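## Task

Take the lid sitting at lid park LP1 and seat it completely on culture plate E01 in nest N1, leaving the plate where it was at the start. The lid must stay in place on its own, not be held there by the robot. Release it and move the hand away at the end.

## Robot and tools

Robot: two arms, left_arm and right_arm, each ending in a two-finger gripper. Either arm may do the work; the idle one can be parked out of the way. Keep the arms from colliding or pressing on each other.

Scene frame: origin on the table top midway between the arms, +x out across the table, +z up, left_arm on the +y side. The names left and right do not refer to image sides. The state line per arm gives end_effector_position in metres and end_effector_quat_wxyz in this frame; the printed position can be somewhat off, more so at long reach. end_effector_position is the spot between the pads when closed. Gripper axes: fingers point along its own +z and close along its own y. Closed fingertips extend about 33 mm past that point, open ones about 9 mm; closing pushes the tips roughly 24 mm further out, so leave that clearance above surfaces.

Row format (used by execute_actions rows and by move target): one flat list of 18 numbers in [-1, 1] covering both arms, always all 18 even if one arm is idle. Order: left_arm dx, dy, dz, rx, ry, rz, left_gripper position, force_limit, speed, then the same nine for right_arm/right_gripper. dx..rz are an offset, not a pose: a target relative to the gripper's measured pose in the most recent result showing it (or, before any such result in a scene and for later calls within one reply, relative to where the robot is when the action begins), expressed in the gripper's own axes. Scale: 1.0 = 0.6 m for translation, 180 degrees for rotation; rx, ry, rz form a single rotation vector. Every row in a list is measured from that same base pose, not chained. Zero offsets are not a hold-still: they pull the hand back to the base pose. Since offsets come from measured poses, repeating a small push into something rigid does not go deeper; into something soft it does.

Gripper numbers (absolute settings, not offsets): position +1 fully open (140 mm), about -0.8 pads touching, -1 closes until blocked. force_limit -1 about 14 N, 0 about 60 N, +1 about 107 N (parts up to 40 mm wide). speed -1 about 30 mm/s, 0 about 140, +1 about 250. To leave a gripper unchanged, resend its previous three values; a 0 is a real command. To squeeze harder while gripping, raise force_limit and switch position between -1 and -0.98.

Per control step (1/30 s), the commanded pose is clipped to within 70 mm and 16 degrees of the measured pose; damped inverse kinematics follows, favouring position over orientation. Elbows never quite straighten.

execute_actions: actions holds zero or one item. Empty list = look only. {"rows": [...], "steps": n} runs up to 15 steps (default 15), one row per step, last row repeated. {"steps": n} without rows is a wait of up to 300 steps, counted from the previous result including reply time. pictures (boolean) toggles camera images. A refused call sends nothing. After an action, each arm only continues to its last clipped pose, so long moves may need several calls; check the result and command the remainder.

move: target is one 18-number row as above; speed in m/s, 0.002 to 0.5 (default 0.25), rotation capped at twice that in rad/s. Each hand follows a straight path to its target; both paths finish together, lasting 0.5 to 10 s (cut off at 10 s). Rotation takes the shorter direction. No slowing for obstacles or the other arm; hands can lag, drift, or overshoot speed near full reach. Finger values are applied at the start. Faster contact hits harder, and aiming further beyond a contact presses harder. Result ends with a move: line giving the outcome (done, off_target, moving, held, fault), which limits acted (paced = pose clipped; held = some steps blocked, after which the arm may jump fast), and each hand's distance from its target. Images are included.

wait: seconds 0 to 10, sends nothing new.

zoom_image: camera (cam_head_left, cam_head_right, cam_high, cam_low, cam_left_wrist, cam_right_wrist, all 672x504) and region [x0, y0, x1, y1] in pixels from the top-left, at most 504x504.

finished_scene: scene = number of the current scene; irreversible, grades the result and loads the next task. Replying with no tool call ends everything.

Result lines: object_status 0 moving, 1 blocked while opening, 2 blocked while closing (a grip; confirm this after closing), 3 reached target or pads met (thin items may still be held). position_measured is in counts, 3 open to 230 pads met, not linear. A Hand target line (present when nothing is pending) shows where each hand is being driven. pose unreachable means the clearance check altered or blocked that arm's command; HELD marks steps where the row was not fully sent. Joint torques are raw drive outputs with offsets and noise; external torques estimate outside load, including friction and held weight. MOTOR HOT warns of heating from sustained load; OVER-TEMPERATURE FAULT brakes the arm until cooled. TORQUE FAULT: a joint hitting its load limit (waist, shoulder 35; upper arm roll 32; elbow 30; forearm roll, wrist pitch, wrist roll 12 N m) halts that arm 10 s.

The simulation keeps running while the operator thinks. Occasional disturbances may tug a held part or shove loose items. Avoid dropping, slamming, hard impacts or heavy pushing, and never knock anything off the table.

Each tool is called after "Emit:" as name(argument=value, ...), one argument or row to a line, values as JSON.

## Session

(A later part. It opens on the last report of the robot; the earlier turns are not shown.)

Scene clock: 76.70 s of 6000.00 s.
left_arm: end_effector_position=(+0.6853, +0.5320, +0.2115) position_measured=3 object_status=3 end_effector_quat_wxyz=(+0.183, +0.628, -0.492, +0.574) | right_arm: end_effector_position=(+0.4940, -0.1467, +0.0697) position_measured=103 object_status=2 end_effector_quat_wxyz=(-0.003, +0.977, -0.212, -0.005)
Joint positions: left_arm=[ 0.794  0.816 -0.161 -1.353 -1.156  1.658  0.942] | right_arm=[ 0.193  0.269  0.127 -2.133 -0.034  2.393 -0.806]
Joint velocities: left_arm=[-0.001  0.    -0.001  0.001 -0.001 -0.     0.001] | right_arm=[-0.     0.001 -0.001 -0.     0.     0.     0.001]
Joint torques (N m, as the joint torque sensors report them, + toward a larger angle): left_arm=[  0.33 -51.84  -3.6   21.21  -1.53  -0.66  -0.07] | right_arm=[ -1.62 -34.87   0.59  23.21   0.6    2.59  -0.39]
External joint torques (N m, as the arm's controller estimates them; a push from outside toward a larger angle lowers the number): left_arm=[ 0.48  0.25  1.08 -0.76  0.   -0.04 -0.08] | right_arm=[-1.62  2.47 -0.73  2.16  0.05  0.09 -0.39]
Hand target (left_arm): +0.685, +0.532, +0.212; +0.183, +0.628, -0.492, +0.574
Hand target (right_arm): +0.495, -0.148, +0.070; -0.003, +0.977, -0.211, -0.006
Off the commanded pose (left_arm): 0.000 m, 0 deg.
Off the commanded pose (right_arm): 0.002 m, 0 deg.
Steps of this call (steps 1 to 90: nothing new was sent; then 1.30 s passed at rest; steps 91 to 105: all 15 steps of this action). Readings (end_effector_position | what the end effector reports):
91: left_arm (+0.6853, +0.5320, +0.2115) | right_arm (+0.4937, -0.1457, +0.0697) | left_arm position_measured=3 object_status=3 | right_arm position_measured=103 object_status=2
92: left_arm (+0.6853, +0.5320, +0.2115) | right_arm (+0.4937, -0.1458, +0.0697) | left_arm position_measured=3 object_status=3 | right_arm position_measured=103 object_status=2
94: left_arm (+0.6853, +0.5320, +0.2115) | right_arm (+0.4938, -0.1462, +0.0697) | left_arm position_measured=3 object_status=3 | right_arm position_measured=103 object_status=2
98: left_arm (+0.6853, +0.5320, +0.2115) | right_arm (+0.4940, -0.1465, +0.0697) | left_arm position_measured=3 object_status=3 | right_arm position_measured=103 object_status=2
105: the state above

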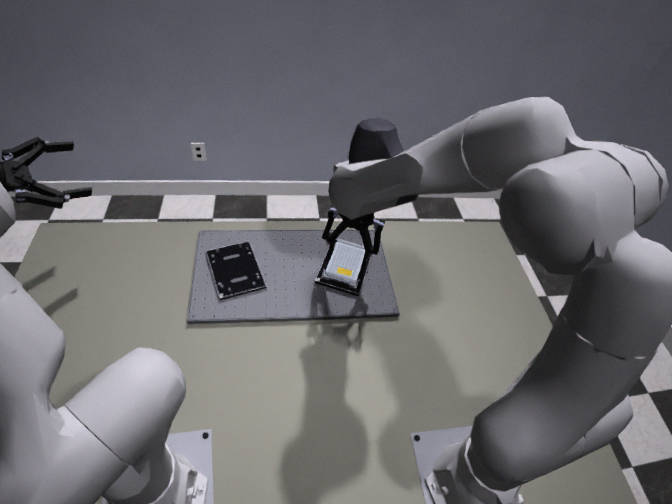

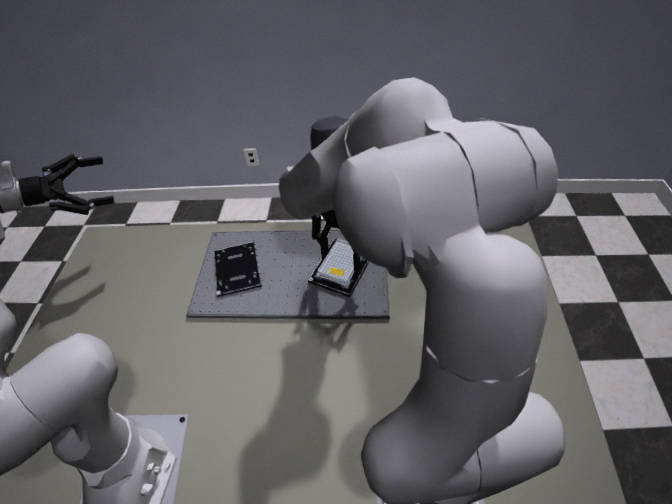

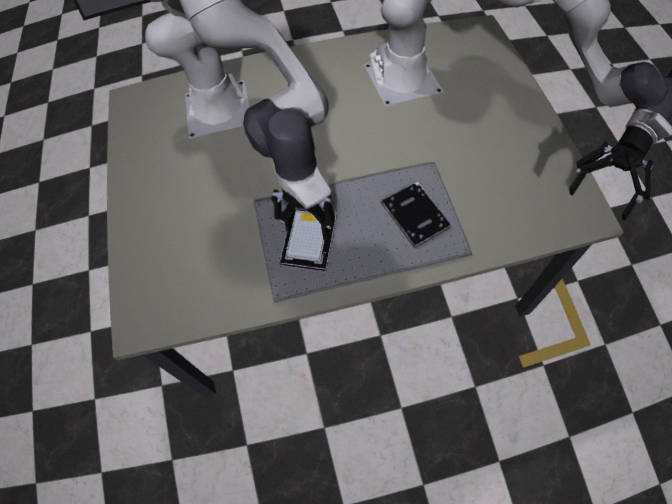

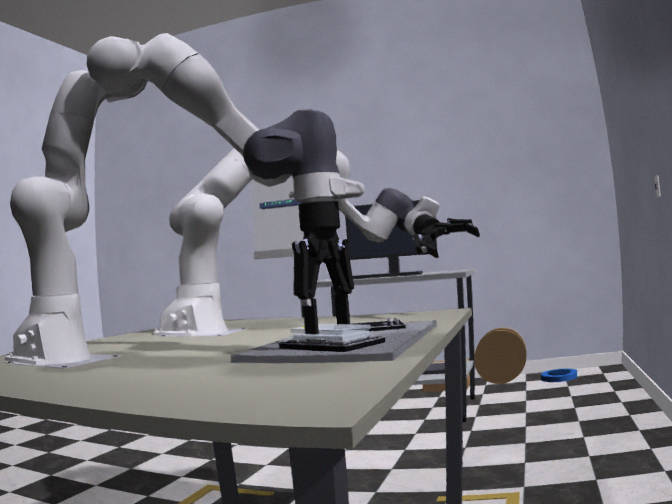

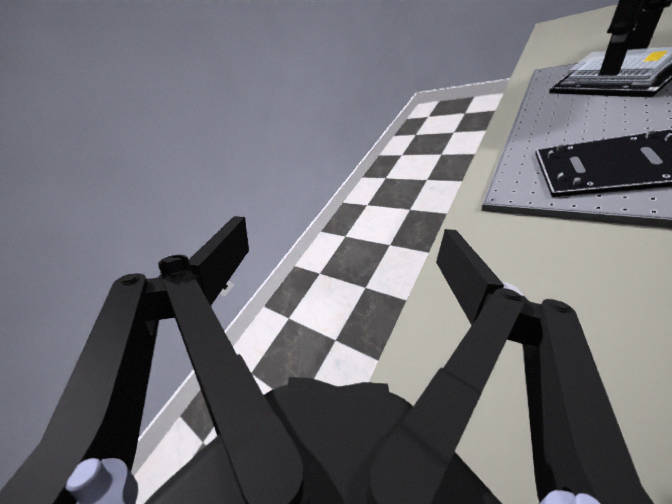

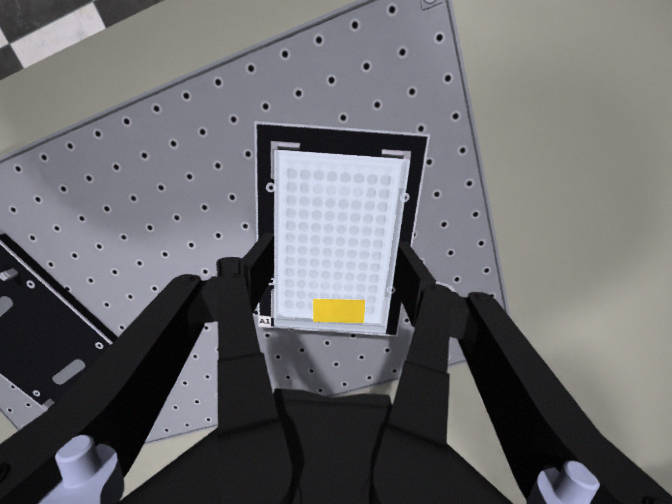

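Emit:
move(
  target=[0,0,0,0,0,0,1,0,0, 0,-0.0005,0.006,0,0,0,-1,-0.4,-1],
  speed=0.005,
)

Emit:
zoom_image(
  camera="cam_right_wrist",
  region=[260, 135, 420, 215],
)

Emit:
zoom_image(
  camera="cam_low",
  region=[270, 305, 400, 360],
)

Scene clock: 87.10 s of 6000.00 s.
left_arm: end_effector_position=(+0.6853, +0.5320, +0.2115) position_measured=3 object_status=3 end_effector_quat_wxyz=(+0.183, +0.628, -0.492, +0.574) | right_arm: end_effector_position=(+0.4940, -0.1466, +0.0670) position_measured=103 object_status=2 end_effector_quat_wxyz=(-0.003, +0.977, -0.212, -0.006)
Joint positions: left_arm=[ 0.794  0.816 -0.161 -1.353 -1.156  1.658  0.942] | right_arm=[ 0.192  0.274  0.127 -2.133 -0.034  2.397 -0.806]
Joint velocities: left_arm=[ 0.001  0.002 -0.    -0.001  0.     0.     0.001] | right_arm=[-0.     0.     0.     0.001 -0.     0.003 -0.   ]
Joint torques (N m, as the joint torque sensors report them, + toward a larger angle): left_arm=[  0.57 -52.06  -3.5   21.39  -1.52  -0.67  -0.05] | right_arm=[  0.44 -34.59   0.62  21.73   0.12   3.02  -0.05]
External joint torques (N m, as the arm's controller estimates them; a push from outside toward a larger angle lowers the number): left_arm=[ 0.41 -0.38  0.94 -0.39 -0.02 -0.08 -0.06] | right_arm=[ 0.44  2.95 -0.74  0.64 -0.44  0.51 -0.05]
Hand target (left_arm): +0.685, +0.532, +0.212; +0.183, +0.628, -0.492, +0.574
Hand target (right_arm): +0.494, -0.146, +0.066; -0.003, +0.977, -0.212, -0.005
Off the commanded pose (left_arm): 0.000 m, 0 deg.
Off the commanded pose (right_arm): 0.001 m, 0 deg.
After step 90, 6.47 s passed at rest.
move: done

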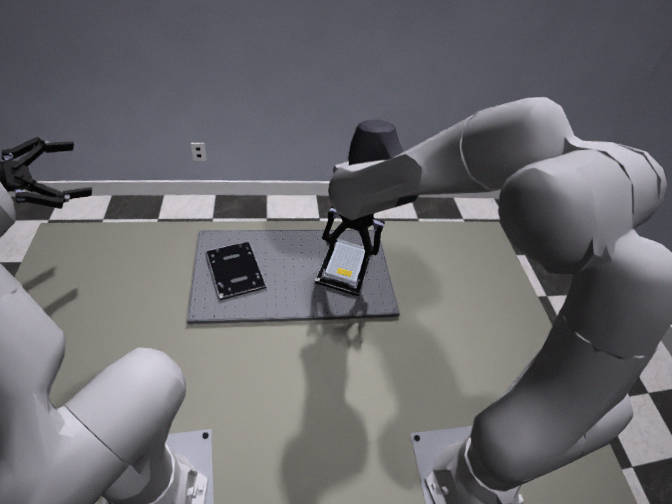

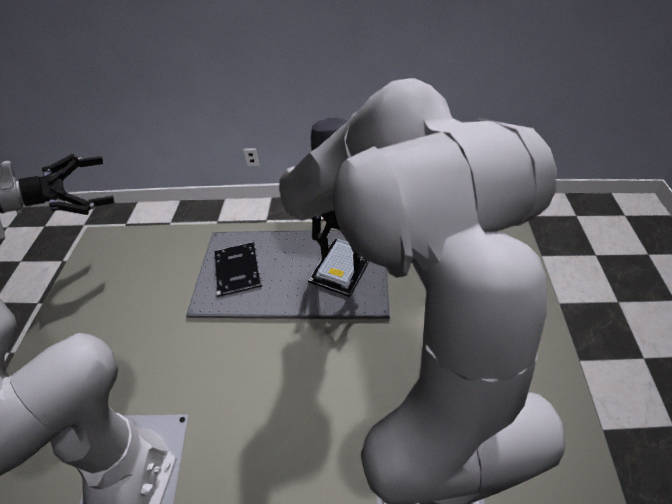

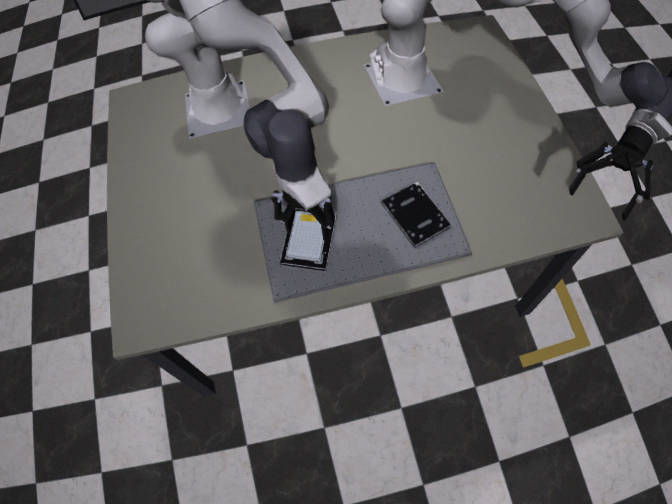

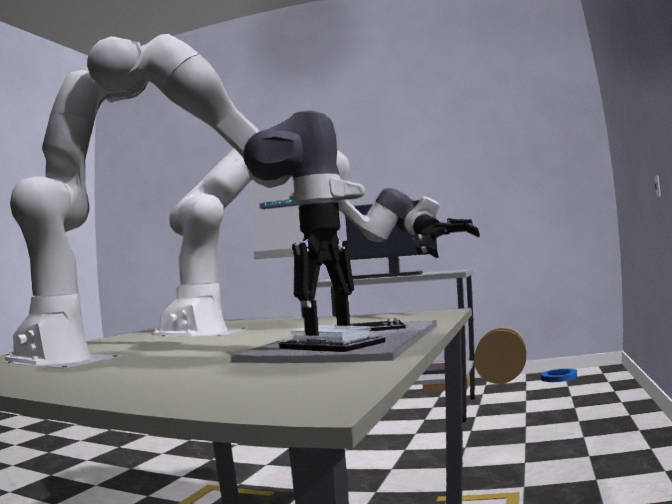

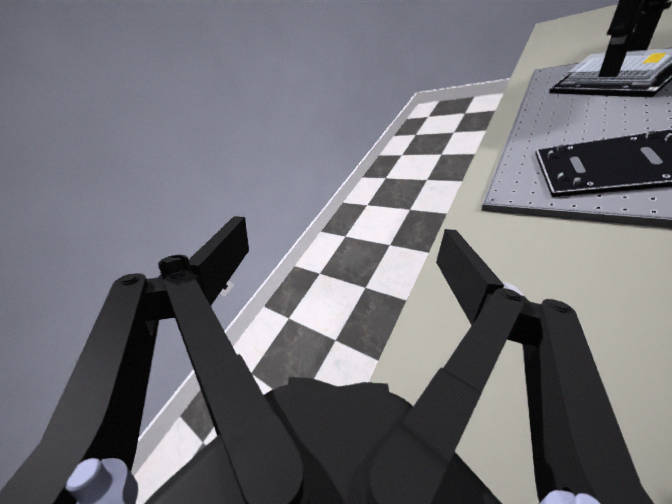

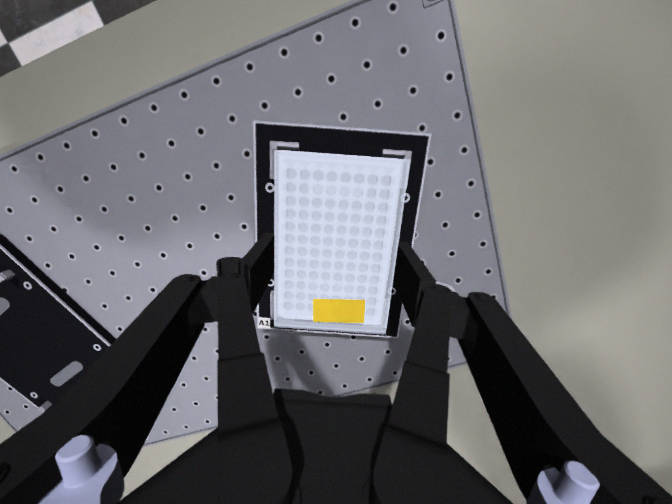

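Region (260, 135, 420, 215) of cam_right_wrist's 672x504 image, scaled by 3.150, with more detail than that image has.

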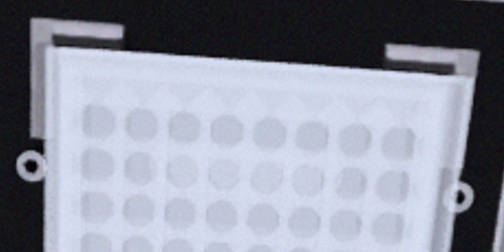

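Region (270, 305, 400, 360) of cam_low's 672x504 image, scaled by 3.877, with more detail than that image has; it fills the top 213 rows of this view, and the rest is white.

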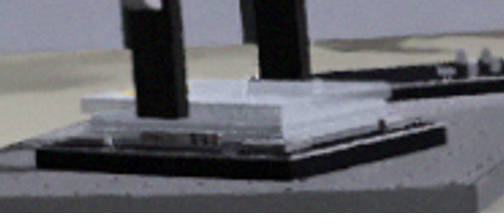

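Emit:
execute_actions(
  actions=[
    {"rows": [[0,0,0,0,0,0,1,0,0, 0,-0.004,0,0,0,0,-1,-0.4,-1]], "steps": 15},
  ],
)

Emit:
zoom_image(
  camera="cam_right_wrist",
  region=[260, 135, 420, 215],
)

Scene clock: 94.03 s of 6000.00 s.
left_arm: end_effector_position=(+0.6853, +0.5320, +0.2115) position_measured=3 object_status=3 end_effector_quat_wxyz=(+0.183, +0.628, -0.492, +0.574) | right_arm: end_effector_position=(+0.4958, -0.1459, +0.0675) position_measured=103 object_status=2 end_effector_quat_wxyz=(-0.004, +0.977, -0.212, -0.005)
Joint positions: left_arm=[ 0.794  0.816 -0.161 -1.353 -1.156  1.658  0.942] | right_arm=[ 0.193  0.277  0.127 -2.128 -0.034  2.397 -0.806]
Joint velocities: left_arm=[-0.     0.002  0.002  0.    -0.001  0.     0.001] | right_arm=[ 0.001  0.    -0.     0.001 -0.    -0.001  0.   ]
Joint torques (N m, as the joint torque sensors report them, + toward a larger angle): left_arm=[  0.6  -52.24  -3.66  21.72  -1.58  -0.66  -0.04] | right_arm=[  1.07 -34.86   1.33  23.48   0.27   2.33   0.06]
External joint torques (N m, as the arm's controller estimates them; a push from outside toward a larger angle lowers the number): left_arm=[ 0.56 -0.41  0.86 -0.15 -0.07 -0.07 -0.05] | right_arm=[ 1.05  2.86 -0.05  2.34 -0.29 -0.2   0.06]
Hand target (left_arm): +0.685, +0.532, +0.212; +0.183, +0.628, -0.492, +0.574
Hand target (right_arm): +0.495, -0.144, +0.067; -0.003, +0.977, -0.212, -0.006
Off the commanded pose (left_arm): 0.000 m, 0 deg.
Off the commanded pose (right_arm): 0.002 m, 0 deg.
Steps of this call (steps 1 to 90: nothing new was sent; then 3.43 s passed at rest; steps 91 to 105: all 15 steps of this action). Readings (end_effector_position | what the end effector reports):
91: left_arm (+0.6853, +0.5320, +0.2115) | right_arm (+0.4944, -0.1465, +0.0670) | left_arm position_measured=3 object_status=3 | right_arm position_measured=103 object_status=2
92: left_arm (+0.6853, +0.5320, +0.2115) | right_arm (+0.4948, -0.1463, +0.0671) | left_arm position_measured=3 object_status=3 | right_arm position_measured=103 object_status=2
94: left_arm (+0.6853, +0.5320, +0.2115) | right_arm (+0.4954, -0.1461, +0.0673) | left_arm position_measured=3 object_status=3 | right_arm position_measured=103 object_status=2
98: left_arm (+0.6853, +0.5320, +0.2115) | right_arm (+0.4957, -0.1459, +0.0675) | left_arm position_measured=3 object_status=3 | right_arm position_measured=103 object_status=2
105: the state above

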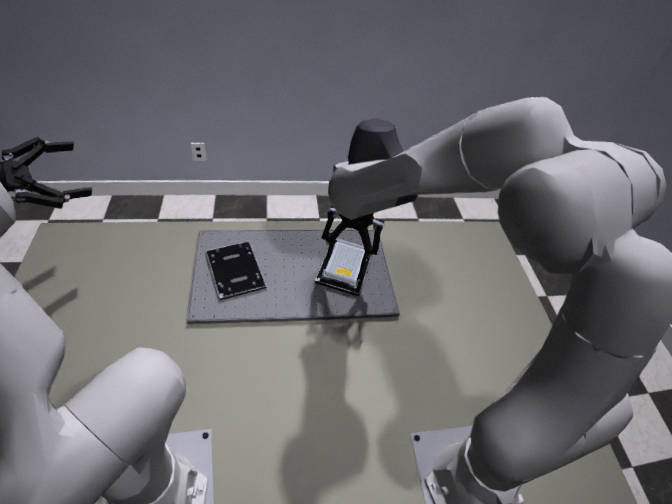

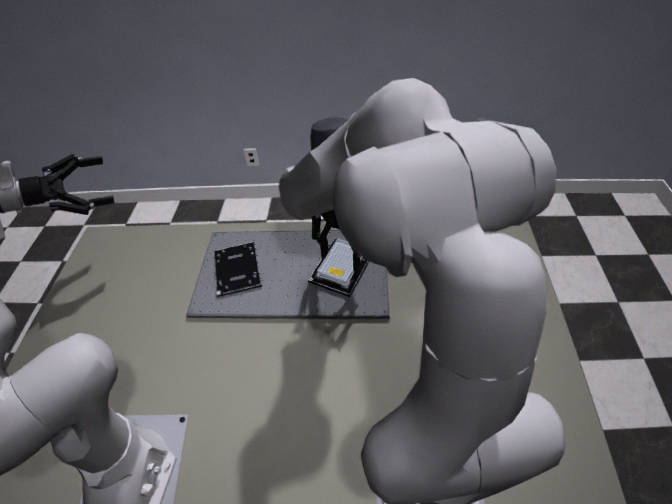

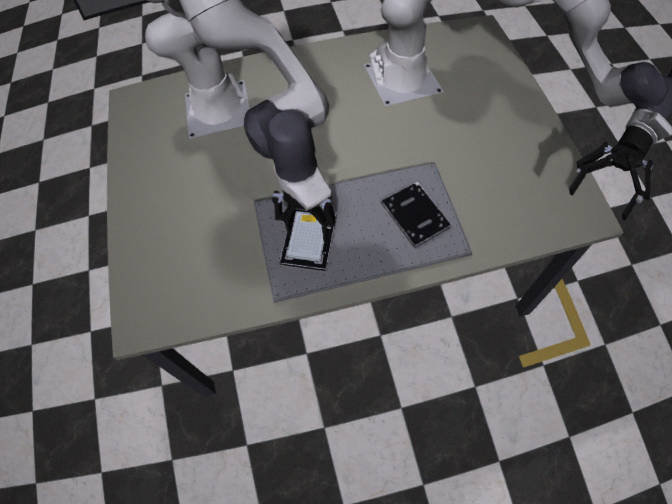

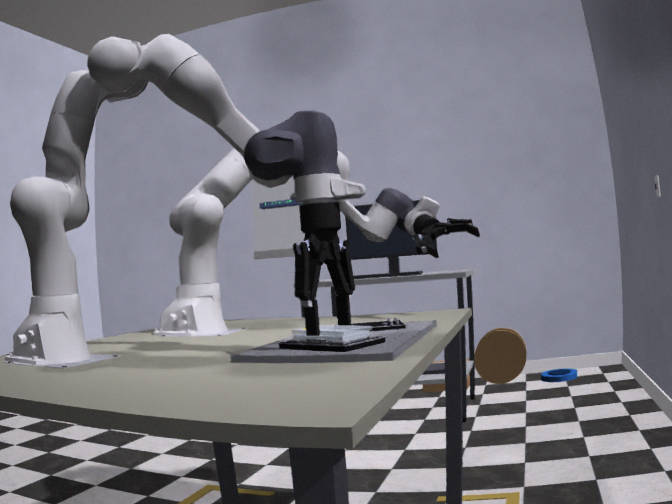

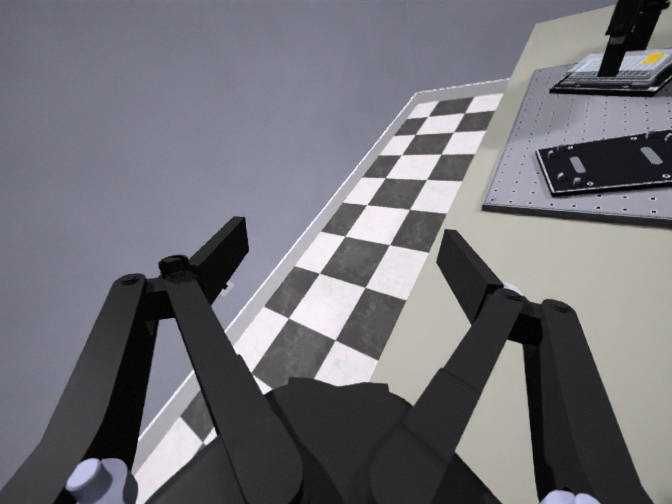

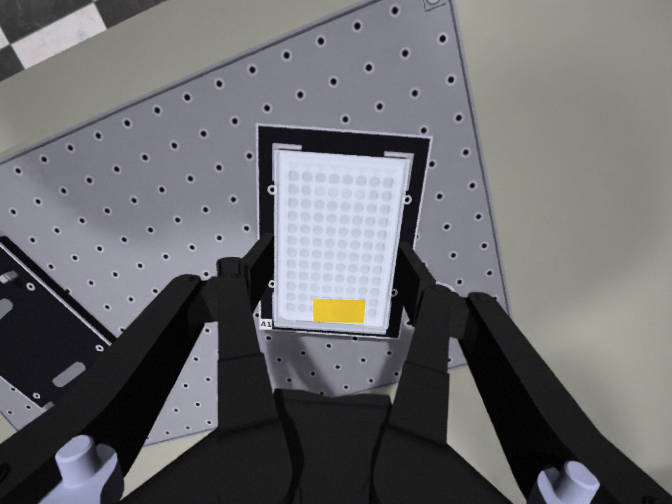

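Region (260, 135, 420, 215) of cam_right_wrist's 672x504 image, scaled by 3.150, with more detail than that image has.

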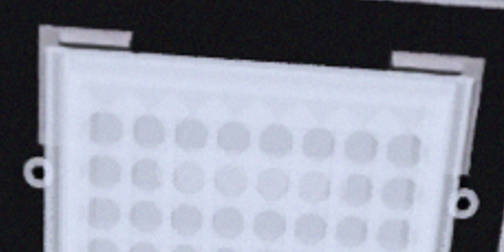

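Emit:
execute_actions(
  actions=[
    {"rows": [[0,0,0,0,0,0,1,0,0, -0.0054,-0.0005,0,0,0,0,-1,-0.4,-1]], "steps": 15},
  ],
)

Emit:
zoom_image(
  camera="cam_right_wrist",
  region=[260, 135, 420, 215],
)

Scene clock: 100.50 s of 6000.00 s.
left_arm: end_effector_position=(+0.6853, +0.5320, +0.2115) position_measured=3 object_status=3 end_effector_quat_wxyz=(+0.183, +0.628, -0.492, +0.574) | right_arm: end_effector_position=(+0.4930, -0.1465, +0.0667) position_measured=103 object_status=2 end_effector_quat_wxyz=(-0.003, +0.977, -0.212, -0.006)
Joint positions: left_arm=[ 0.794  0.816 -0.161 -1.353 -1.156  1.658  0.942] | right_arm=[ 0.193  0.273  0.127 -2.135 -0.034  2.398 -0.806]
Joint velocities: left_arm=[-0.001 -0.001  0.    -0.     0.001  0.    -0.   ] | right_arm=[ 0.002 -0.    -0.001 -0.001 -0.001  0.     0.   ]
Joint torques (N m, as the joint torque sensors report them, + toward a larger angle): left_arm=[  0.34 -51.89  -3.66  21.04  -1.57  -0.64   0.  ] | right_arm=[  1.45 -36.41   1.52  21.45   0.63   2.98   0.09]
External joint torques (N m, as the arm's controller estimates them; a push from outside toward a larger angle lowers the number): left_arm=[ 0.56  0.3   1.08 -0.97 -0.04 -0.02  0.  ] | right_arm=[1.39 1.03 0.12 0.46 0.07 0.48 0.09]
Hand target (left_arm): +0.685, +0.532, +0.212; +0.183, +0.628, -0.492, +0.574
Hand target (right_arm): +0.493, -0.144, +0.067; -0.004, +0.977, -0.212, -0.005
Off the commanded pose (left_arm): 0.000 m, 0 deg.
Off the commanded pose (right_arm): 0.002 m, 0 deg.
Steps of this call (steps 1 to 90: nothing new was sent; then 2.97 s passed at rest; steps 91 to 105: all 15 steps of this action). Readings (end_effector_position | what the end effector reports):
91: left_arm (+0.6853, +0.5320, +0.2115) | right_arm (+0.4953, -0.1459, +0.0674) | left_arm position_measured=3 object_status=3 | right_arm position_measured=103 object_status=2
92: left_arm (+0.6853, +0.5320, +0.2115) | right_arm (+0.4946, -0.1461, +0.0672) | left_arm position_measured=3 object_status=3 | right_arm position_measured=103 object_status=2
94: left_arm (+0.6853, +0.5320, +0.2115) | right_arm (+0.4936, -0.1464, +0.0669) | left_arm position_measured=3 object_status=3 | right_arm position_measured=103 object_status=2
98: left_arm (+0.6853, +0.5320, +0.2115) | right_arm (+0.4931, -0.1466, +0.0666) | left_arm position_measured=3 object_status=3 | right_arm position_measured=103 object_status=2
105: the state above

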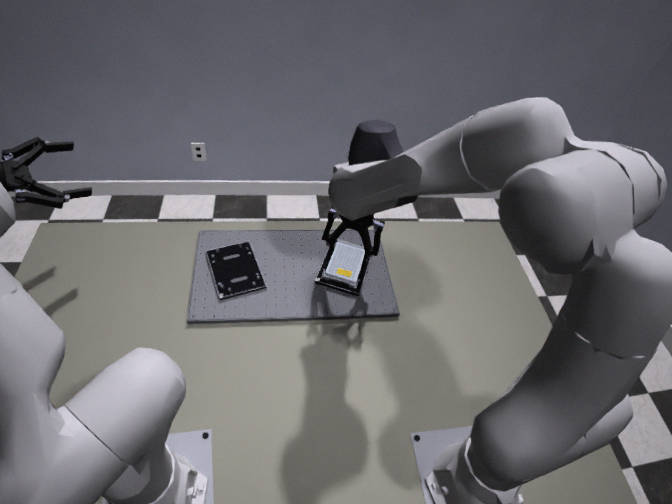

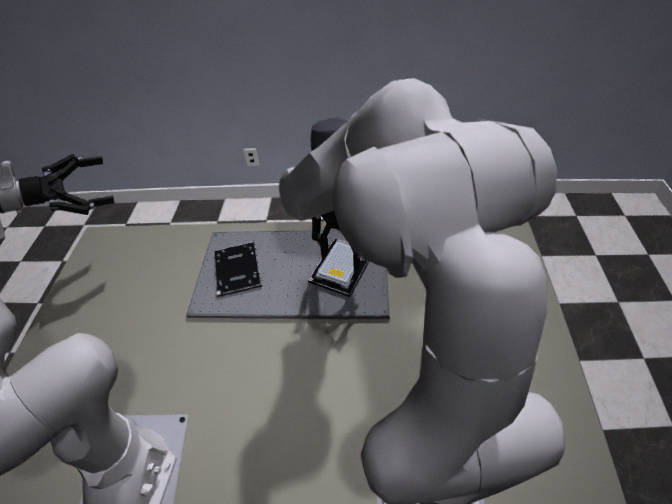

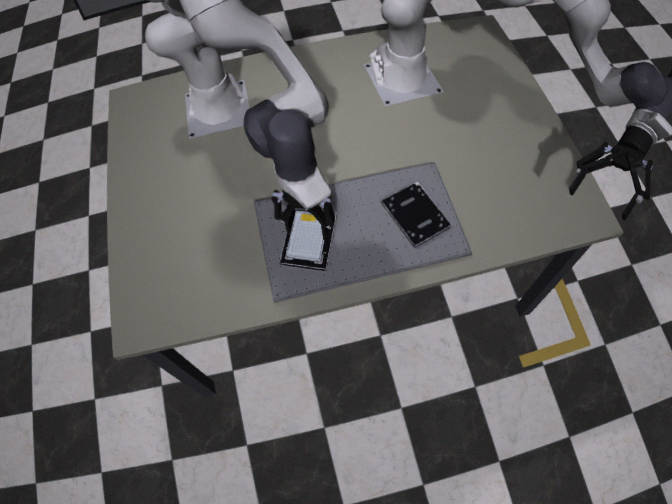

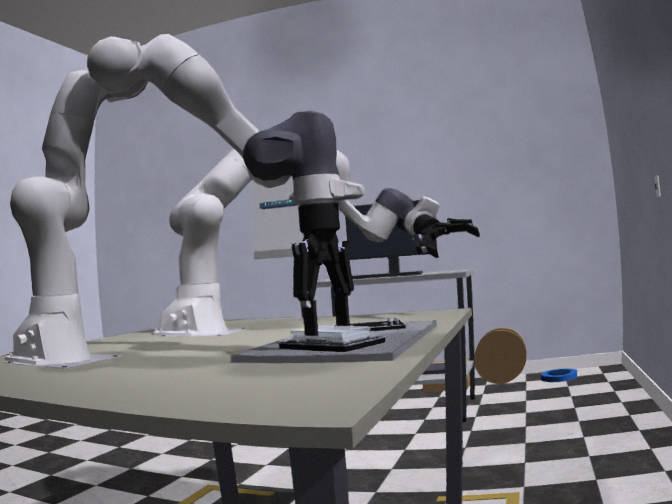

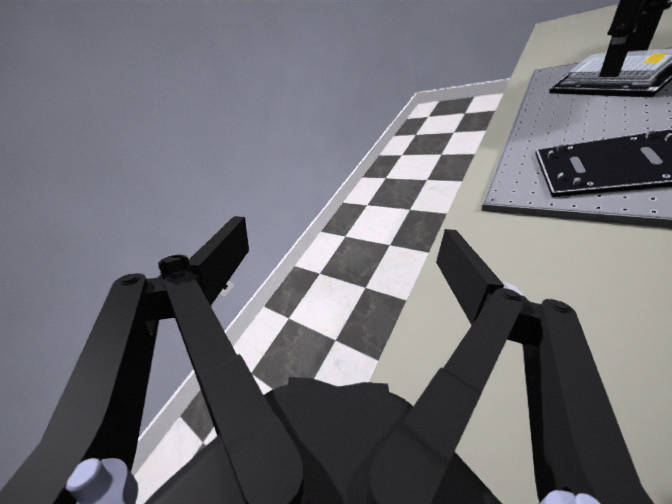

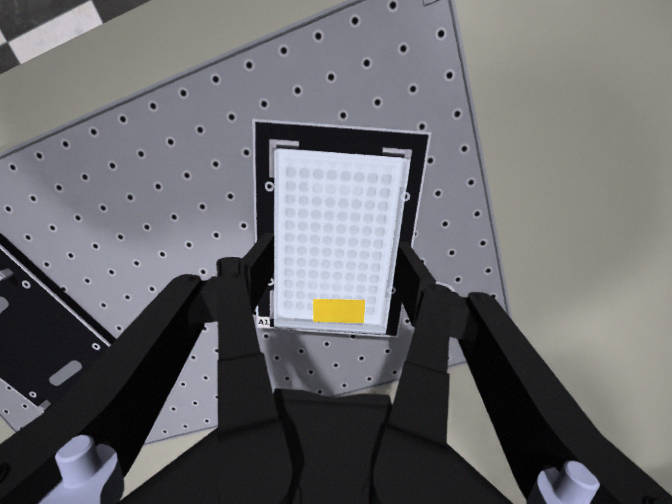

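Region (260, 135, 420, 215) of cam_right_wrist's 672x504 image, scaled by 3.150, with more detail than that image has.

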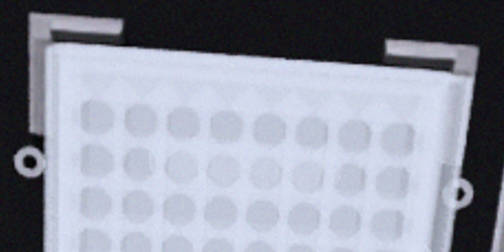

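Emit:
execute_actions(
  actions=[
    {"rows": [[0,0,0,0,0,0,1,0,0, -0.0017,-0.0051,-0.0005,0,0,0,-1,-0.4,-1]], "steps": 15},
  ],
)

Emit:
zoom_image(
  camera="cam_right_wrist",
  region=[260, 135, 420, 215],
)

Scene clock: 104.77 s of 6000.00 s.
left_arm: end_effector_position=(+0.6853, +0.5320, +0.2115) position_measured=3 object_status=3 end_effector_quat_wxyz=(+0.183, +0.628, -0.492, +0.574) | right_arm: end_effector_position=(+0.4941, -0.1447, +0.0675) position_measured=103 object_status=2 end_effector_quat_wxyz=(-0.003, +0.978, -0.211, -0.005)
Joint positions: left_arm=[ 0.794  0.816 -0.161 -1.353 -1.156  1.658  0.942] | right_arm=[ 0.196  0.274  0.127 -2.132 -0.034  2.398 -0.806]
Joint velocities: left_arm=[-0.001 -0.     0.    -0.     0.001 -0.001  0.002] | right_arm=[-0.     0.    -0.001 -0.    -0.001  0.    -0.001]
Joint torques (N m, as the joint torque sensors report them, + toward a larger angle): left_arm=[  0.04 -52.02  -3.7   21.29  -1.5   -0.59  -0.05] | right_arm=[  1.52 -34.81   1.27  23.21   0.4    2.35   0.2 ]
External joint torques (N m, as the arm's controller estimates them; a push from outside toward a larger angle lowers the number): left_arm=[ 0.09 -0.12  0.9  -0.58  0.02  0.01 -0.06] | right_arm=[ 1.61  2.62  0.01  2.19 -0.15 -0.16  0.2 ]
Hand target (left_arm): +0.685, +0.532, +0.212; +0.183, +0.628, -0.492, +0.574
Hand target (right_arm): +0.493, -0.143, +0.067; -0.003, +0.977, -0.212, -0.006
Off the commanded pose (left_arm): 0.000 m, 0 deg.
Off the commanded pose (right_arm): 0.002 m, 0 deg.
Steps of this call (steps 1 to 90: nothing new was sent; then 0.77 s passed at rest; steps 91 to 105: all 15 steps of this action). Readings (end_effector_position | what the end effector reports):
91: left_arm (+0.6853, +0.5320, +0.2115) | right_arm (+0.4931, -0.1463, +0.0667) | left_arm position_measured=3 object_status=3 | right_arm position_measured=103 object_status=2
92: left_arm (+0.6853, +0.5320, +0.2115) | right_arm (+0.4934, -0.1460, +0.0669) | left_arm position_measured=3 object_status=3 | right_arm position_measured=103 object_status=2
94: left_arm (+0.6853, +0.5320, +0.2115) | right_arm (+0.4939, -0.1455, +0.0672) | left_arm position_measured=3 object_status=3 | right_arm position_measured=103 object_status=2
98: left_arm (+0.6853, +0.5320, +0.2115) | right_arm (+0.4941, -0.1449, +0.0675) | left_arm position_measured=3 object_status=3 | right_arm position_measured=103 object_status=2
105: the state above

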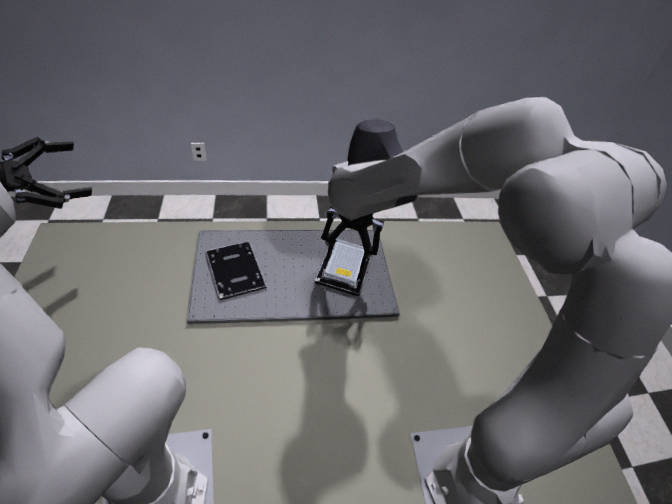

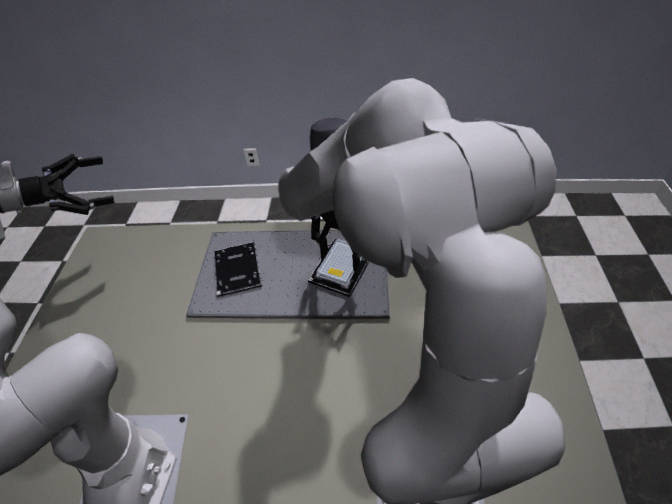

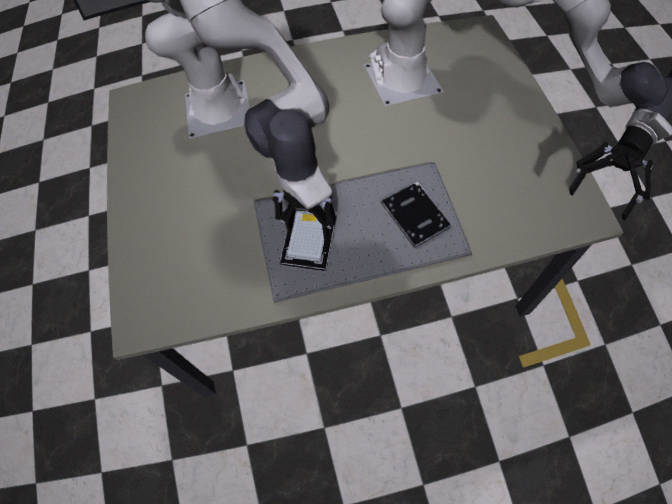

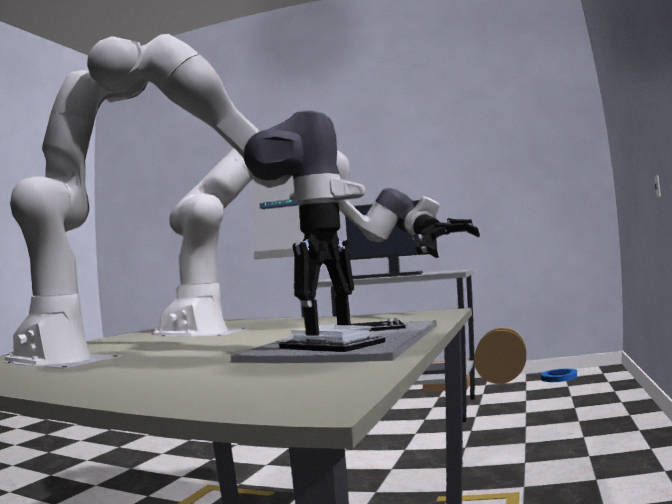

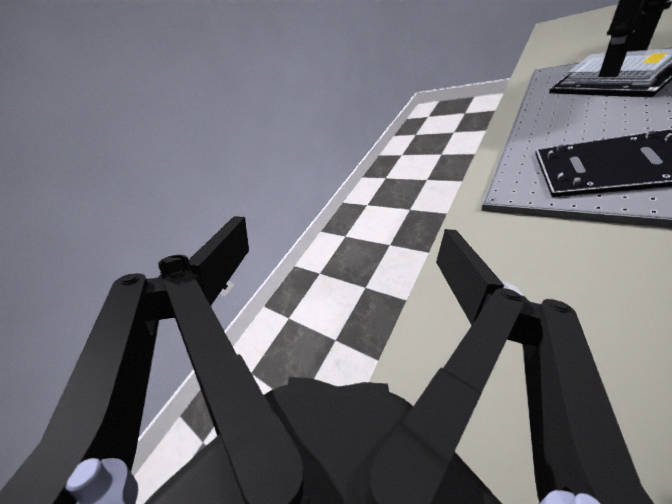

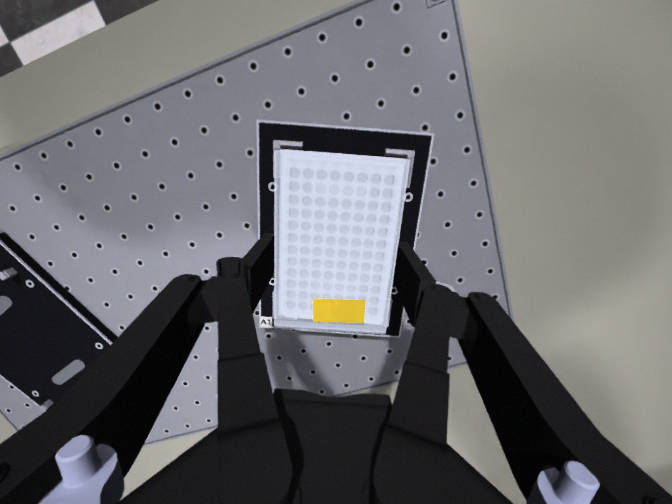

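Region (260, 135, 420, 215) of cam_right_wrist's 672x504 image, scaled by 3.150, with more detail than that image has.

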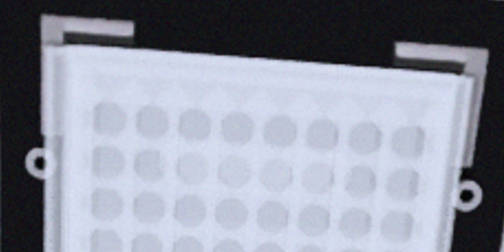

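Emit:
execute_actions(
  actions=[
    {"rows": [[0,0,0,0,0,0,1,0,0, 0.0028,0.0029,0,0,0,0,-1,-0.4,-1]], "steps": 15},
  ],
)

Emit:
zoom_image(
  camera="cam_right_wrist",
  region=[260, 135, 420, 215],
)

Scene clock: 110.17 s of 6000.00 s.
left_arm: end_effector_position=(+0.6853, +0.5320, +0.2115) position_measured=3 object_status=3 end_effector_quat_wxyz=(+0.183, +0.628, -0.492, +0.574) | right_arm: end_effector_position=(+0.4943, -0.1452, +0.0675) position_measured=103 object_status=2 end_effector_quat_wxyz=(-0.003, +0.977, -0.211, -0.005)
Joint positions: left_arm=[ 0.794  0.816 -0.161 -1.353 -1.156  1.658  0.942] | right_arm=[ 0.195  0.274  0.127 -2.132 -0.034  2.398 -0.806]
Joint velocities: left_arm=[-0.002 -0.001  0.001 -0.001  0.001  0.     0.002] | right_arm=[-0.     0.001  0.    -0.     0.001 -0.001 -0.001]
Joint torques (N m, as the joint torque sensors report them, + toward a larger angle): left_arm=[  0.18 -52.2   -3.62  21.65  -1.51  -0.6   -0.05] | right_arm=[ -1.54 -35.53   0.49  22.51   0.59   2.65  -0.35]
External joint torques (N m, as the arm's controller estimates them; a push from outside toward a larger angle lowers the number): left_arm=[ 0.23 -0.27  0.97 -0.24  0.    0.01 -0.06] | right_arm=[-1.51  1.8  -0.83  1.57  0.03  0.16 -0.35]
Hand target (left_arm): +0.685, +0.532, +0.212; +0.183, +0.628, -0.492, +0.574
Hand target (right_arm): +0.495, -0.147, +0.067; -0.003, +0.978, -0.211, -0.005
Off the commanded pose (left_arm): 0.000 m, 0 deg.
Off the commanded pose (right_arm): 0.002 m, 0 deg.
Steps of this call (steps 1 to 90: nothing new was sent; then 1.90 s passed at rest; steps 91 to 105: all 15 steps of this action). Readings (end_effector_position | what the end effector reports):
91: left_arm (+0.6853, +0.5320, +0.2115) | right_arm (+0.4941, -0.1446, +0.0675) | left_arm position_measured=3 object_status=3 | right_arm position_measured=103 object_status=2
92: left_arm (+0.6853, +0.5320, +0.2115) | right_arm (+0.4942, -0.1447, +0.0675) | left_arm position_measured=3 object_status=3 | right_arm position_measured=103 object_status=2
94: left_arm (+0.6853, +0.5320, +0.2115) | right_arm (+0.4942, -0.1449, +0.0675) | left_arm position_measured=3 object_status=3 | right_arm position_measured=103 object_status=2
98: left_arm (+0.6853, +0.5320, +0.2115) | right_arm (+0.4943, -0.1451, +0.0675) | left_arm position_measured=3 object_status=3 | right_arm position_measured=103 object_status=2
105: the state above

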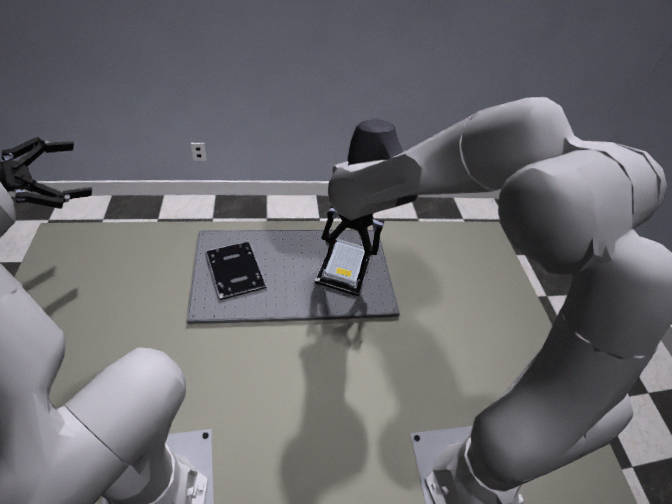

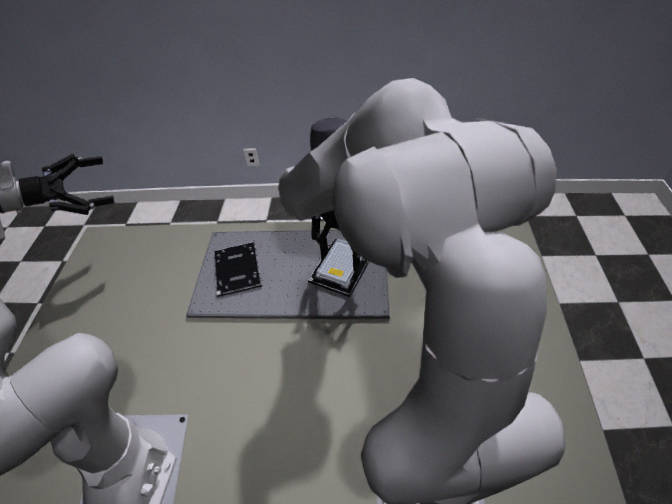

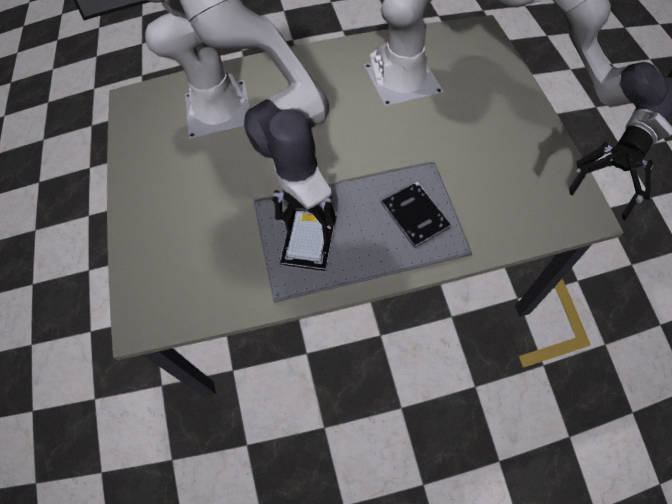

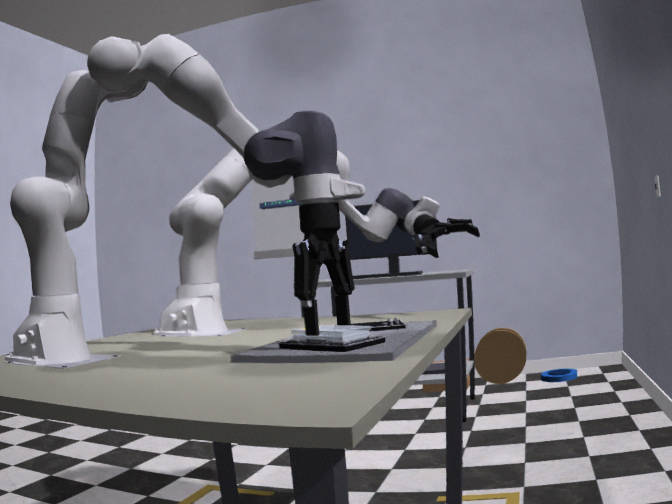

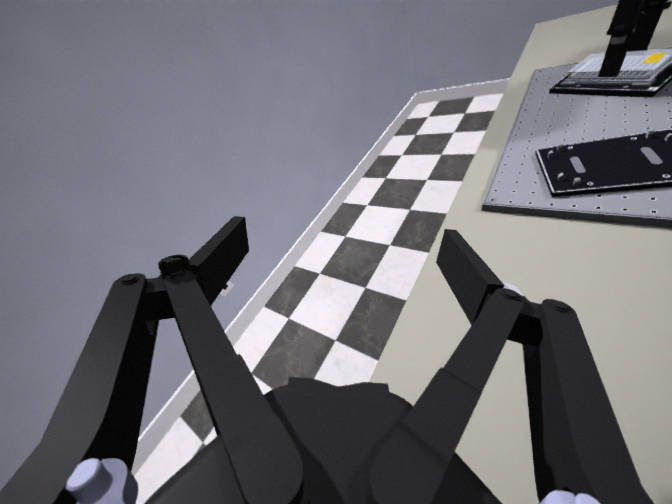

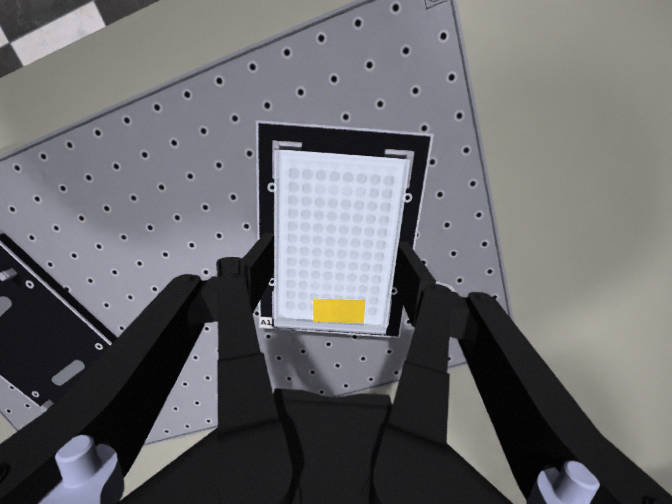

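Region (260, 135, 420, 215) of cam_right_wrist's 672x504 image, scaled by 3.150, with more detail than that image has.

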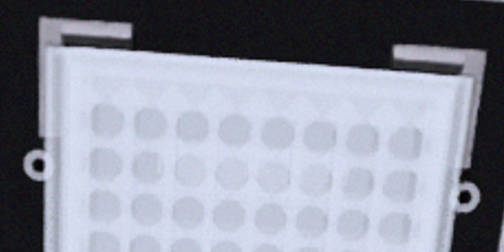

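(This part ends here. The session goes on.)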